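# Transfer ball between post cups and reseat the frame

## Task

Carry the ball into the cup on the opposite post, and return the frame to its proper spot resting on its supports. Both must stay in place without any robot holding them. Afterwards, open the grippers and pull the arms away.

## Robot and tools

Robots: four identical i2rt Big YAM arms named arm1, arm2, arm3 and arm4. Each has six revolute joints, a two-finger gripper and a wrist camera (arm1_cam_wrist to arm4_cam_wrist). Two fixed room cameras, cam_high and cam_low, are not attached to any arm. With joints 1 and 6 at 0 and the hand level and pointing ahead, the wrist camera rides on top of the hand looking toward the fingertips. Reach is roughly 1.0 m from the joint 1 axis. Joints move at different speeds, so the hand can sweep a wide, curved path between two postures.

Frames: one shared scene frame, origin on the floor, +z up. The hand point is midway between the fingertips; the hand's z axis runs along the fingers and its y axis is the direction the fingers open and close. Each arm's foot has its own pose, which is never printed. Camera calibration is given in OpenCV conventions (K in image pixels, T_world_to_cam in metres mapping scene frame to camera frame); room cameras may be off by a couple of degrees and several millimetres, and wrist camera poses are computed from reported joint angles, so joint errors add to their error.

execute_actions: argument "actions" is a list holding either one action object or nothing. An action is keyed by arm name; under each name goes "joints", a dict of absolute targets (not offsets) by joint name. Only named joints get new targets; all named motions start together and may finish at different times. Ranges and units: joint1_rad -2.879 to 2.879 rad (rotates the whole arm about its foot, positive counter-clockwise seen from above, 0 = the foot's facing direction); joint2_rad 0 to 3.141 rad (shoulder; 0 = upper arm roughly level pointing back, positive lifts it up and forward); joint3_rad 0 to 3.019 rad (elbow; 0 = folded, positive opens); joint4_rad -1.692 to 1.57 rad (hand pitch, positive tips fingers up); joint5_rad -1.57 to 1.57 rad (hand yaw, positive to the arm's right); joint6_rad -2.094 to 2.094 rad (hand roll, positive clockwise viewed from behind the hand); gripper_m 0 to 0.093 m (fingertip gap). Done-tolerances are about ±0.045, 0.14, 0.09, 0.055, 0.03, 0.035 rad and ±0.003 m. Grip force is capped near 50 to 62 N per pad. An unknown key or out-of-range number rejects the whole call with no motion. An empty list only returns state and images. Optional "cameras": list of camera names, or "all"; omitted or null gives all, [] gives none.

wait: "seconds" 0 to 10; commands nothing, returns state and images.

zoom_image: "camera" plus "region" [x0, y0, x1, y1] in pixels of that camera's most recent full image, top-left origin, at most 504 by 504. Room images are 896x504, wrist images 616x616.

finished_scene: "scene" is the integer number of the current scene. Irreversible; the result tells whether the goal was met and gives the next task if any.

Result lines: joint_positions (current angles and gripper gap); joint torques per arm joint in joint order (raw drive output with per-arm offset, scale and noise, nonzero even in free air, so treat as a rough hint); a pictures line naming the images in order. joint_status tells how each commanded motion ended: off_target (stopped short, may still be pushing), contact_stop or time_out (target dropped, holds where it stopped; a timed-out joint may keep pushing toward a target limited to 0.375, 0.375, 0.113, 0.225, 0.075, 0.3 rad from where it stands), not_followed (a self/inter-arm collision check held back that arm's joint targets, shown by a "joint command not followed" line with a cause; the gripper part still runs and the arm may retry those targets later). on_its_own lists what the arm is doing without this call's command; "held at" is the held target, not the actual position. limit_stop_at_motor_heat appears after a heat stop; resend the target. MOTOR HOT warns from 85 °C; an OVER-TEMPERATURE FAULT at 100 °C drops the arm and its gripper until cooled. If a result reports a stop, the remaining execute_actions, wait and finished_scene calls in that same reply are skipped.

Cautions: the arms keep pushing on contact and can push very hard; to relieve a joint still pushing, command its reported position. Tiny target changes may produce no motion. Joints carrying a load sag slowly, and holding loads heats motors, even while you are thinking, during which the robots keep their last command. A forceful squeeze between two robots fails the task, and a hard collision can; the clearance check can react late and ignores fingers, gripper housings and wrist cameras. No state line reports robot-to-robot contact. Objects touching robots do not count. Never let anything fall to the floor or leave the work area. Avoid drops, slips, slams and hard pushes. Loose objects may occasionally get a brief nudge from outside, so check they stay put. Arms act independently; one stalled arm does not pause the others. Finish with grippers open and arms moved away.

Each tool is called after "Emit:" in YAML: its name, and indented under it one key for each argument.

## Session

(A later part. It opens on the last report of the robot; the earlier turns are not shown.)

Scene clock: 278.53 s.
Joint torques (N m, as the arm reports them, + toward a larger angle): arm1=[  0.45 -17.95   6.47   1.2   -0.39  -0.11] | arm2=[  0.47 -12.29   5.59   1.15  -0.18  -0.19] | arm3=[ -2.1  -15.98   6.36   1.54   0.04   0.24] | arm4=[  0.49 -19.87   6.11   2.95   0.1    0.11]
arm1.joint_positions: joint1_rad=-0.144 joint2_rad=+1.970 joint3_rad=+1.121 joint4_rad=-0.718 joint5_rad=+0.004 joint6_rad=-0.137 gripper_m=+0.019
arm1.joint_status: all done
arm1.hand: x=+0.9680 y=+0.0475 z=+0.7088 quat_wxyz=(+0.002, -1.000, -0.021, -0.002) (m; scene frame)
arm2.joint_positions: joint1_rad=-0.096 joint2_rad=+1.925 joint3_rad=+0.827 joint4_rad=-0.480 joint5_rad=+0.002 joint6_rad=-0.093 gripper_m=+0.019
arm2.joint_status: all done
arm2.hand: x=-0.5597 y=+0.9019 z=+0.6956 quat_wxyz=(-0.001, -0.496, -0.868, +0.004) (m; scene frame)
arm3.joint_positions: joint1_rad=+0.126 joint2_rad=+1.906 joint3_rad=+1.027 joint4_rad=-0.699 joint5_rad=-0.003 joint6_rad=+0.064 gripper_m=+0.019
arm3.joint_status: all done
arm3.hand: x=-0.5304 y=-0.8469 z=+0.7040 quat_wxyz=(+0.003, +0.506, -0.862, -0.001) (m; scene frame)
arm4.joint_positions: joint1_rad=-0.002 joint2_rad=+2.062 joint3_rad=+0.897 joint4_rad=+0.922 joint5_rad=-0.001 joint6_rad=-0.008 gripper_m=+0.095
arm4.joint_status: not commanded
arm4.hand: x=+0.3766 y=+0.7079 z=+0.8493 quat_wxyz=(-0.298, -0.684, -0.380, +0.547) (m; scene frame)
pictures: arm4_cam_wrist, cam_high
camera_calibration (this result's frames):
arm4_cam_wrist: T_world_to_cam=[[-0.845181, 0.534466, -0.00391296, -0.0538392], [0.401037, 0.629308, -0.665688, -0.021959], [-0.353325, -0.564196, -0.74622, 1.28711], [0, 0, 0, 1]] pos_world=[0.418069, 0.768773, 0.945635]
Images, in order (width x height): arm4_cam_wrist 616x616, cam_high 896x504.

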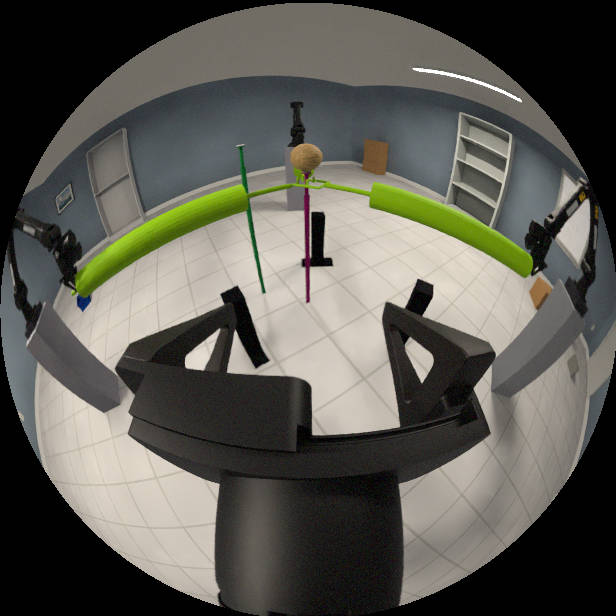

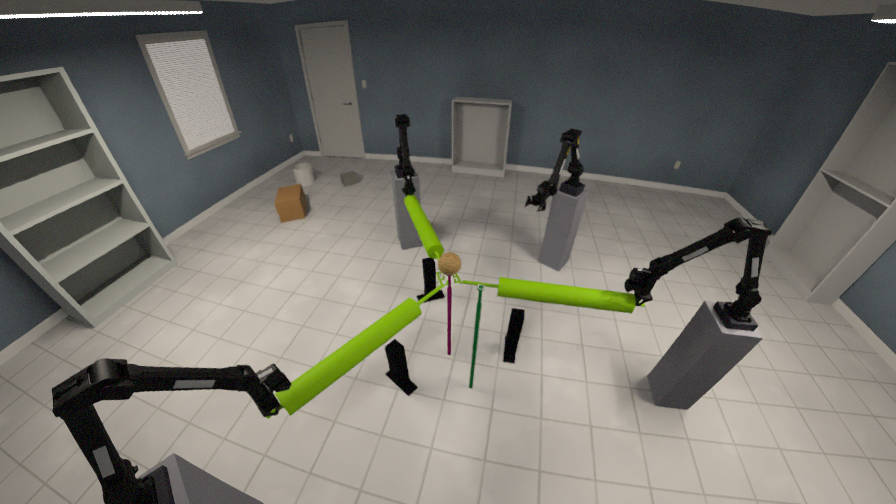

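Emit:
execute_actions:
  actions:
    - {"arm1":{"joints":{"joint1_rad":-0.236,"joint2_rad":2.048,"joint3_rad":1.275,"joint4_rad":-0.73,"joint6_rad":-0.232}},"arm2":{"joints":{"joint1_rad":-0.118,"joint2_rad":1.845,"joint3_rad":0.67,"joint4_rad":-0.315,"joint6_rad":-0.125}},"arm3":{"joints":{"joint1_rad":0.228,"joint2_rad":1.988,"joint3_rad":1.19,"joint4_rad":-0.7,"joint6_rad":0.178}}}
  cameras: ["cam_high"]

Emit:
execute_actions:
  actions:
    - {"arm1":{"joints":{"joint1_rad":-0.34,"joint2_rad":2.215,"joint3_rad":1.35,"joint4_rad":-0.63,"joint6_rad":-0.335}},"arm2":{"joints":{"joint1_rad":-0.032,"joint2_rad":2.075,"joint3_rad":0.54,"joint4_rad":0.01,"joint6_rad":-0.045}},"arm3":{"joints":{"joint1_rad":0.277,"joint2_rad":2.215,"joint3_rad":1.375,"joint4_rad":-0.66,"joint6_rad":0.225}}}
  cameras: []

Emit:
execute_actions:
  actions:
    - {"arm1":{"joints":{"joint2_rad":2.345,"joint3_rad":1.375,"joint4_rad":-0.53}},"arm2":{"joints":{"joint2_rad":2.312,"joint3_rad":0.62,"joint4_rad":0.172}},"arm3":{"joints":{"joint2_rad":2.342,"joint3_rad":1.395,"joint4_rad":-0.558}}}
  cameras: []

Emit:
execute_actions:
  actions:
    - {"arm1":{"joints":{"joint2_rad":2.485,"joint3_rad":1.43,"joint4_rad":-0.445}},"arm2":{"joints":{"joint2_rad":2.525,"joint3_rad":0.71,"joint4_rad":0.285}},"arm3":{"joints":{"joint2_rad":2.48,"joint3_rad":1.44,"joint4_rad":-0.475}}}
  cameras: []

Emit:
execute_actions:
  actions:
    - {"arm1":{"joints":{"joint2_rad":2.59,"joint3_rad":1.478,"joint4_rad":-0.385}},"arm2":{"joints":{"joint2_rad":2.665,"joint3_rad":0.795,"joint4_rad":0.33}},"arm3":{"joints":{"joint2_rad":2.582,"joint3_rad":1.487,"joint4_rad":-0.428}}}
  cameras: ["cam_high","cam_low"]

Scene clock: 293.67 s.
Joint torques (N m, as the arm reports them, + toward a larger angle): arm1=[  0.41 -19.17   8.43   0.38  -0.26  -0.08] | arm2=[ -0.75 -12.96   4.26   1.22  -0.18  -0.21] | arm3=[ -2.36 -17.08   7.77   0.83   0.02   0.26] | arm4=[  0.51 -19.85   6.11   2.94   0.1    0.11]
arm1.joint_positions: joint1_rad=-0.242 joint2_rad=+2.061 joint3_rad=+1.234 joint4_rad=-0.727 joint5_rad=+0.001 joint6_rad=-0.232 gripper_m=+0.019
arm1.joint_status: all done
arm1.hand: x=+0.9374 y=+0.1013 z=+0.6939 quat_wxyz=(+0.002, -1.000, -0.019, +0.005) (m; scene frame)
arm2.joint_positions: joint1_rad=-0.105 joint2_rad=+1.895 joint3_rad=+0.652 joint4_rad=-0.342 joint5_rad=+0.002 joint6_rad=-0.102 gripper_m=+0.019
arm2.joint_status: all done
arm2.hand: x=-0.5889 y=+0.9571 z=+0.6788 quat_wxyz=(+0.002, -0.496, -0.868, +0.002) (m; scene frame)
arm3.joint_positions: joint1_rad=+0.229 joint2_rad=+1.999 joint3_rad=+1.142 joint4_rad=-0.708 joint5_rad=-0.002 joint6_rad=+0.166 gripper_m=+0.019
arm3.joint_status: all done
arm3.hand: x=-0.5602 y=-0.7914 z=+0.6906 quat_wxyz=(-0.003, +0.507, -0.862, -0.005) (m; scene frame)
arm4.joint_positions: joint1_rad=-0.002 joint2_rad=+2.062 joint3_rad=+0.897 joint4_rad=+0.922 joint5_rad=-0.001 joint6_rad=-0.008 gripper_m=+0.095
arm4.joint_status: not commanded
arm4.hand: x=+0.3766 y=+0.7079 z=+0.8493 quat_wxyz=(-0.298, -0.684, -0.380, +0.547) (m; scene frame)
pictures: cam_high
Images, in order (width x height): cam_high 896x504.

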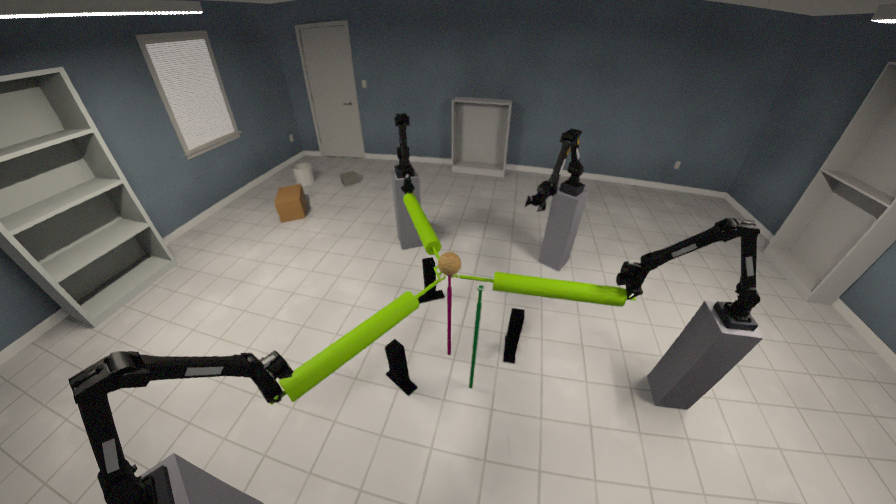

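Scene clock: 294.67 s.
Joint torques (N m, as the arm reports them, + toward a larger angle): arm1=[  0.16 -20.95   7.33   0.56  -0.38  -0.02] | arm2=[ 0.89 -9.71  0.72  1.75 -0.16 -0.05] | arm3=[ -2.05 -20.04   7.35   0.75   0.17   0.28] | arm4=[  0.51 -19.87   6.11   2.95   0.1    0.11]
arm1.joint_positions: joint1_rad=-0.344 joint2_rad=+2.234 joint3_rad=+1.318 joint4_rad=-0.631 joint5_rad=+0.004 joint6_rad=-0.339 gripper_m=+0.019
arm1.joint_status: all done
arm1.hand: x=+0.9283 y=+0.1601 z=+0.6264 quat_wxyz=(+0.005, -1.000, -0.022, +0.007) (m; scene frame)
arm2.joint_positions: joint1_rad=-0.040 joint2_rad=+2.088 joint3_rad=+0.532 joint4_rad=-0.033 joint5_rad=+0.001 joint6_rad=-0.039 gripper_m=+0.019
arm2.joint_status: all done
arm2.hand: x=-0.5969 y=+1.0155 z=+0.6161 quat_wxyz=(+0.003, -0.495, -0.869, +0.002) (m; scene frame)
arm3.joint_positions: joint1_rad=+0.275 joint2_rad=+2.232 joint3_rad=+1.330 joint4_rad=-0.666 joint5_rad=-0.006 joint6_rad=+0.211 gripper_m=+0.019
arm3.joint_status: all done
arm3.hand: x=-0.5665 y=-0.7332 z=+0.6207 quat_wxyz=(+0.000, +0.507, -0.862, -0.005) (m; scene frame)
arm4.joint_positions: joint1_rad=-0.002 joint2_rad=+2.062 joint3_rad=+0.897 joint4_rad=+0.922 joint5_rad=-0.001 joint6_rad=-0.008 gripper_m=+0.095
arm4.joint_status: not commanded
arm4.hand: x=+0.3766 y=+0.7079 z=+0.8493 quat_wxyz=(-0.298, -0.684, -0.380, +0.547) (m; scene frame)
pictures: none
No camera images: the call's "cameras" was empty. Leave "cameras" out to get every camera's image.

Scene clock: 295.57 s.
Joint torques (N m, as the arm reports them, + toward a larger angle): arm1=[ -0.49 -21.38   6.7    0.66  -0.18  -0.09] | arm2=[  1.04 -10.35  -0.74   1.68  -0.12  -0.07] | arm3=[ -2.16 -20.34   6.83   0.63  -0.07   0.27] | arm4=[  0.51 -19.9    6.1    2.94   0.1    0.11]
arm1.joint_positions: joint1_rad=-0.334 joint2_rad=+2.363 joint3_rad=+1.342 joint4_rad=-0.534 joint5_rad=-0.001 joint6_rad=-0.333 gripper_m=+0.019
arm1.joint_status: all done
arm1.hand: x=+0.9311 y=+0.1534 z=+0.5646 quat_wxyz=(+0.002, -1.000, -0.023, +0.004) (m; scene frame)
arm2.joint_positions: joint1_rad=-0.040 joint2_rad=+2.325 joint3_rad=+0.612 joint4_rad=+0.132 joint5_rad=+0.000 joint6_rad=-0.038 gripper_m=+0.019
arm2.joint_status: all done
arm2.hand: x=-0.5943 y=+1.0104 z=+0.5539 quat_wxyz=(-0.001, -0.496, -0.869, +0.003) (m; scene frame)
arm3.joint_positions: joint1_rad=+0.275 joint2_rad=+2.359 joint3_rad=+1.347 joint4_rad=-0.560 joint5_rad=+0.000 joint6_rad=+0.212 gripper_m=+0.019
arm3.joint_status: all done
arm3.hand: x=-0.5670 y=-0.7378 z=+0.5582 quat_wxyz=(-0.001, +0.507, -0.862, -0.002) (m; scene frame)
arm4.joint_positions: joint1_rad=-0.002 joint2_rad=+2.062 joint3_rad=+0.897 joint4_rad=+0.922 joint5_rad=-0.001 joint6_rad=-0.008 gripper_m=+0.095
arm4.joint_status: not commanded
arm4.hand: x=+0.3766 y=+0.7079 z=+0.8493 quat_wxyz=(-0.298, -0.684, -0.380, +0.547) (m; scene frame)
pictures: none
No camera images: the call's "cameras" was empty. Leave "cameras" out to get every camera's image.

Scene clock: 296.47 s.
Joint torques (N m, as the arm reports them, + toward a larger angle): arm1=[ -0.37 -21.99   5.93   0.69  -0.17  -0.09] | arm2=[  0.81 -10.91  -2.26   1.47  -0.13  -0.07] | arm3=[ -1.87 -20.78   5.74   0.53  -0.05   0.27] | arm4=[  0.5  -19.89   6.11   2.94   0.1    0.11]
arm1.joint_positions: joint1_rad=-0.335 joint2_rad=+2.504 joint3_rad=+1.401 joint4_rad=-0.450 joint5_rad=-0.001 joint6_rad=-0.333 gripper_m=+0.019
arm1.joint_status: all done
arm1.hand: x=+0.9310 y=+0.1539 z=+0.5027 quat_wxyz=(+0.002, -1.000, -0.023, +0.006) (m; scene frame)
arm2.joint_positions: joint1_rad=-0.040 joint2_rad=+2.535 joint3_rad=+0.709 joint4_rad=+0.250 joint5_rad=+0.000 joint6_rad=-0.038 gripper_m=+0.019
arm2.joint_status: all done
arm2.hand: x=-0.5945 y=+1.0102 z=+0.4928 quat_wxyz=(-0.002, -0.496, -0.869, +0.004) (m; scene frame)
arm3.joint_positions: joint1_rad=+0.275 joint2_rad=+2.495 joint3_rad=+1.402 joint4_rad=-0.476 joint5_rad=+0.000 joint6_rad=+0.212 gripper_m=+0.019
arm3.joint_status: all done
arm3.hand: x=-0.5670 y=-0.7371 z=+0.4978 quat_wxyz=(-0.002, +0.507, -0.862, -0.003) (m; scene frame)
arm4.joint_positions: joint1_rad=-0.002 joint2_rad=+2.062 joint3_rad=+0.897 joint4_rad=+0.922 joint5_rad=-0.001 joint6_rad=-0.008 gripper_m=+0.095
arm4.joint_status: not commanded
arm4.hand: x=+0.3766 y=+0.7079 z=+0.8493 quat_wxyz=(-0.298, -0.684, -0.380, +0.547) (m; scene frame)
pictures: none
No camera images: the call's "cameras" was empty. Leave "cameras" out to get every camera's image.

Scene clock: 297.30 s.
Joint torques (N m, as the arm reports them, + toward a larger angle): arm1=[ -0.42 -21.69   5.46   0.8   -0.13  -0.09] | arm2=[  1.18 -11.    -2.87   1.43  -0.11  -0.06] | arm3=[ -2.13 -20.3    5.24   0.6   -0.07   0.27] | arm4=[  0.49 -19.89   6.11   2.94   0.1    0.11]
arm1.joint_positions: joint1_rad=-0.337 joint2_rad=+2.602 joint3_rad=+1.451 joint4_rad=-0.393 joint5_rad=-0.002 joint6_rad=-0.333 gripper_m=+0.019
arm1.joint_status: all done
arm1.hand: x=+0.9311 y=+0.1547 z=+0.4601 quat_wxyz=(+0.003, -1.000, -0.022, +0.010) (m; scene frame)
arm2.joint_positions: joint1_rad=-0.040 joint2_rad=+2.675 joint3_rad=+0.796 joint4_rad=+0.300 joint5_rad=+0.000 joint6_rad=-0.038 gripper_m=+0.019
arm2.joint_status: all done
arm2.hand: x=-0.5949 y=+1.0104 z=+0.4482 quat_wxyz=(-0.001, -0.496, -0.869, +0.004) (m; scene frame)
arm3.joint_positions: joint1_rad=+0.275 joint2_rad=+2.590 joint3_rad=+1.453 joint4_rad=-0.430 joint5_rad=+0.000 joint6_rad=+0.212 gripper_m=+0.019
arm3.joint_status: all done
arm3.hand: x=-0.5668 y=-0.7365 z=+0.4571 quat_wxyz=(-0.002, +0.507, -0.862, -0.004) (m; scene frame)
arm4.joint_positions: joint1_rad=-0.002 joint2_rad=+2.062 joint3_rad=+0.897 joint4_rad=+0.922 joint5_rad=-0.001 joint6_rad=-0.008 gripper_m=+0.095
arm4.joint_status: not commanded
arm4.hand: x=+0.3766 y=+0.7079 z=+0.8493 quat_wxyz=(-0.298, -0.684, -0.380, +0.547) (m; scene frame)
pictures: cam_high, cam_low
Images, in order (width x height): cam_high 896x504, cam_low 896x504.

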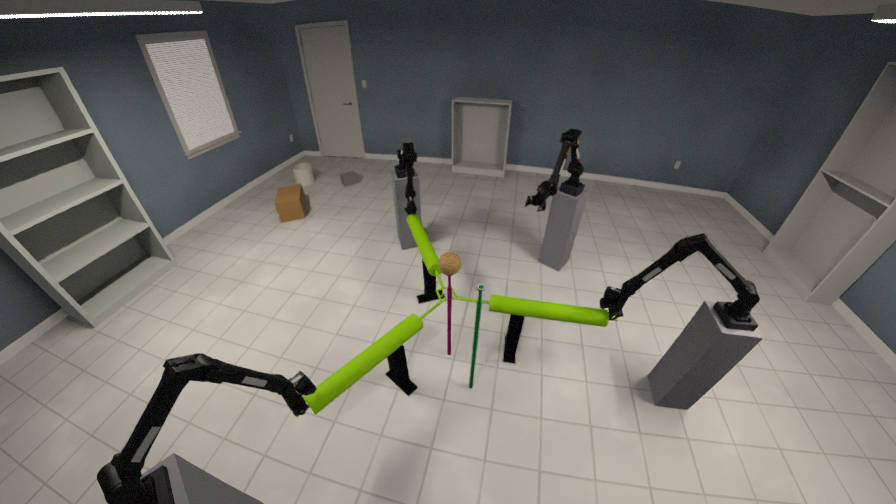

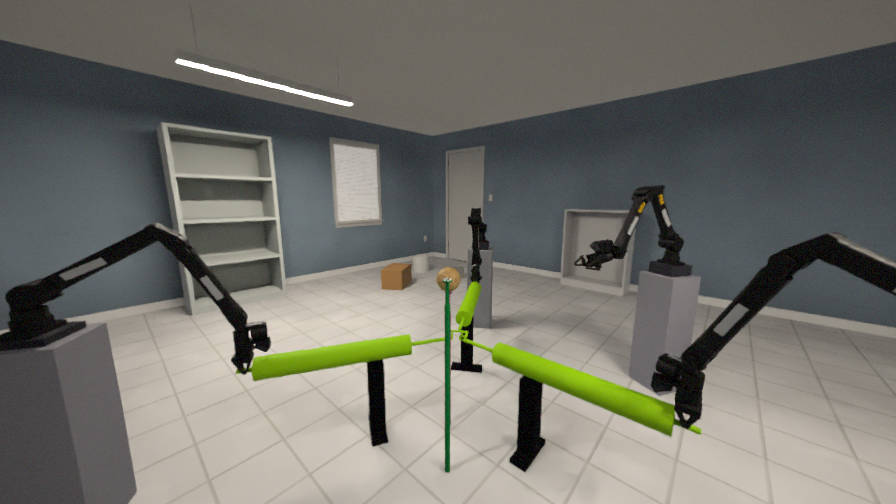

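Emit:
execute_actions:
  actions:
    - {"arm1":{"joints":{"joint2_rad":2.65,"joint3_rad":1.495,"joint4_rad":-0.368}},"arm2":{"joints":{"joint2_rad":2.735,"joint3_rad":0.82,"joint4_rad":0.34}},"arm3":{"joints":{"joint2_rad":2.645,"joint3_rad":1.505,"joint4_rad":-0.412}}}
  cameras: []

Emit:
execute_actions:
  actions:
    - {"arm1":{"joints":{"gripper_m":0.06,"joint3_rad":1.47}},"arm2":{"joints":{"gripper_m":0.06,"joint4_rad":0.31}},"arm3":{"joints":{"gripper_m":0.06,"joint3_rad":1.48}}}
  cameras: []

Emit:
execute_actions:
  actions:
    - {"arm1":{"joints":{"joint2_rad":2.2,"joint3_rad":1.25,"joint4_rad":-0.7}},"arm2":{"joints":{"joint2_rad":2.2,"joint3_rad":0.55,"joint4_rad":0.05}},"arm3":{"joints":{"joint2_rad":2.2,"joint3_rad":1.27,"joint4_rad":-0.72}}}
  cameras: ["cam_high","cam_low"]

Scene clock: 304.63 s.
Joint torques (N m, as the arm reports them, + toward a larger angle): arm1=[ -0.31 -19.5    5.06   0.97  -0.23  -0.1 ] | arm2=[ 0.81 -9.72 -3.35  1.09 -0.08 -0.06] | arm3=[ -1.95 -18.32   4.88   0.85  -0.01   0.26] | arm4=[  0.47 -19.87   6.1    2.94   0.1    0.11]
arm1.joint_positions: joint1_rad=-0.337 joint2_rad=+2.636 joint3_rad=+1.472 joint4_rad=-0.380 joint5_rad=+0.001 joint6_rad=-0.333 gripper_m=+0.019
arm1.joint_status: all done
arm1.hand: x=+0.9313 y=+0.1551 z=+0.4460 quat_wxyz=(+0.004, -1.000, -0.022, +0.009) (m; scene frame)
arm2.joint_positions: joint1_rad=-0.040 joint2_rad=+2.721 joint3_rad=+0.824 joint4_rad=+0.320 joint5_rad=-0.001 joint6_rad=-0.037 gripper_m=+0.019
arm2.joint_status: all done
arm2.hand: x=-0.5955 y=+1.0117 z=+0.4331 quat_wxyz=(-0.002, -0.496, -0.868, +0.004) (m; scene frame)
arm3.joint_positions: joint1_rad=+0.275 joint2_rad=+2.627 joint3_rad=+1.476 joint4_rad=-0.419 joint5_rad=-0.002 joint6_rad=+0.212 gripper_m=+0.019
arm3.joint_status: all done
arm3.hand: x=-0.5671 y=-0.7367 z=+0.4419 quat_wxyz=(-0.001, +0.507, -0.862, -0.003) (m; scene frame)
arm4.joint_positions: joint1_rad=-0.002 joint2_rad=+2.062 joint3_rad=+0.897 joint4_rad=+0.922 joint5_rad=-0.001 joint6_rad=-0.008 gripper_m=+0.095
arm4.joint_status: not commanded
arm4.hand: x=+0.3766 y=+0.7079 z=+0.8493 quat_wxyz=(-0.298, -0.684, -0.380, +0.547) (m; scene frame)
pictures: none
No camera images: the call's "cameras" was empty. Leave "cameras" out to get every camera's image.

Scene clock: 305.27 s.
Joint torques (N m, as the arm reports them, + toward a larger angle): arm1=[ -0.36 -19.71   3.24   0.96  -0.24  -0.1 ] | arm2=[ 1.06 -9.95 -3.35  0.19 -0.09 -0.06] | arm3=[ -2.06 -18.29   3.28   0.76  -0.01   0.26] | arm4=[  0.5  -19.87   6.11   2.95   0.1    0.11]
arm1.joint_positions: joint1_rad=-0.337 joint2_rad=+2.636 joint3_rad=+1.472 joint4_rad=-0.380 joint5_rad=+0.001 joint6_rad=-0.333 gripper_m=+0.060
arm1.joint_status: all done
arm1.hand: x=+0.9313 y=+0.1551 z=+0.4460 quat_wxyz=(+0.004, -1.000, -0.022, +0.009) (m; scene frame)
arm2.joint_positions: joint1_rad=-0.040 joint2_rad=+2.721 joint3_rad=+0.824 joint4_rad=+0.320 joint5_rad=-0.001 joint6_rad=-0.037 gripper_m=+0.060
arm2.joint_status: all done
arm2.hand: x=-0.5955 y=+1.0117 z=+0.4331 quat_wxyz=(-0.002, -0.496, -0.868, +0.004) (m; scene frame)
arm3.joint_positions: joint1_rad=+0.275 joint2_rad=+2.627 joint3_rad=+1.476 joint4_rad=-0.418 joint5_rad=-0.002 joint6_rad=+0.212 gripper_m=+0.060
arm3.joint_status: all done
arm3.hand: x=-0.5671 y=-0.7365 z=+0.4419 quat_wxyz=(-0.002, +0.507, -0.862, -0.003) (m; scene frame)
arm4.joint_positions: joint1_rad=-0.002 joint2_rad=+2.062 joint3_rad=+0.897 joint4_rad=+0.922 joint5_rad=-0.001 joint6_rad=-0.008 gripper_m=+0.095
arm4.joint_status: not commanded
arm4.hand: x=+0.3766 y=+0.7079 z=+0.8493 quat_wxyz=(-0.298, -0.684, -0.380, +0.547) (m; scene frame)
pictures: none
No camera images: the call's "cameras" was empty. Leave "cameras" out to get every camera's image.

Scene clock: 306.63 s.
Joint torques (N m, as the arm reports them, + toward a larger angle): arm1=[ -0.26 -16.46   4.9   -0.1   -0.23  -0.1 ] | arm2=[ 0.94 -9.62 -1.24 -0.01 -0.1  -0.07] | arm3=[ -1.85 -15.72   4.67   0.04   0.     0.27] | arm4=[  0.46 -19.85   6.11   2.94   0.1    0.11]
arm1.joint_positions: joint1_rad=-0.337 joint2_rad=+2.172 joint3_rad=+1.248 joint4_rad=-0.685 joint5_rad=+0.001 joint6_rad=-0.333 gripper_m=+0.060
arm1.joint_status: all done
arm1.hand: x=+0.9594 y=+0.1464 z=+0.6421 quat_wxyz=(-0.006, -1.000, -0.022, -0.022) (m; scene frame)
arm2.joint_positions: joint1_rad=-0.040 joint2_rad=+2.204 joint3_rad=+0.553 joint4_rad=+0.065 joint5_rad=-0.001 joint6_rad=-0.037 gripper_m=+0.060
arm2.joint_status: all done
arm2.hand: x=-0.5979 y=+1.0178 z=+0.5868 quat_wxyz=(+0.001, -0.496, -0.868, +0.002) (m; scene frame)
arm3.joint_positions: joint1_rad=+0.275 joint2_rad=+2.173 joint3_rad=+1.267 joint4_rad=-0.713 joint5_rad=-0.002 joint6_rad=+0.212 gripper_m=+0.060
arm3.joint_status: all done
arm3.hand: x=-0.5744 y=-0.7616 z=+0.6362 quat_wxyz=(+0.017, +0.507, -0.862, +0.014) (m; scene frame)
arm4.joint_positions: joint1_rad=-0.002 joint2_rad=+2.062 joint3_rad=+0.897 joint4_rad=+0.922 joint5_rad=-0.001 joint6_rad=-0.008 gripper_m=+0.095
arm4.joint_status: not commanded
arm4.hand: x=+0.3766 y=+0.7079 z=+0.8493 quat_wxyz=(-0.298, -0.684, -0.380, +0.547) (m; scene frame)
pictures: cam_high, cam_low
Images, in order (width x height): cam_high 896x504, cam_low 896x504.

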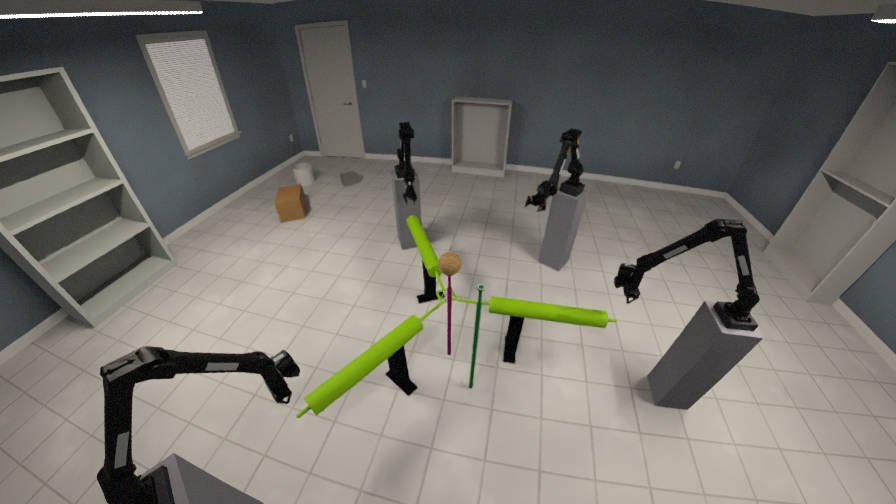

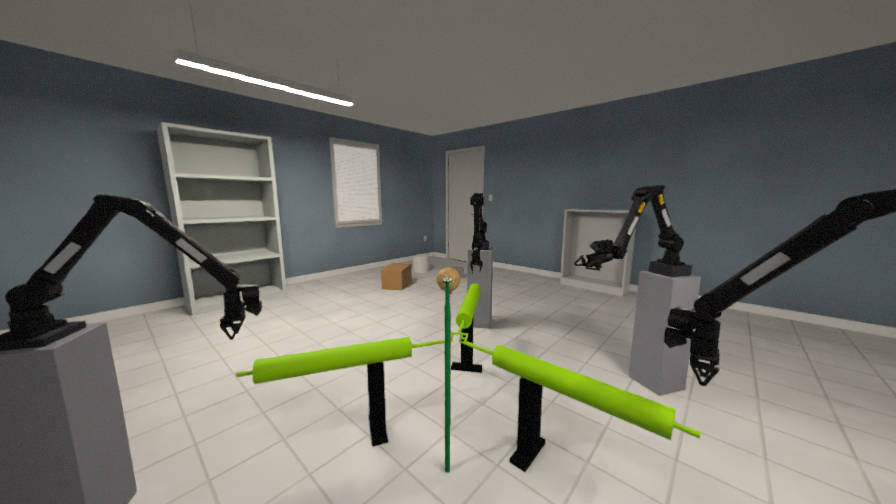

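Emit:
finished_scene:
  scene: 1

The scene is finished: the task was done.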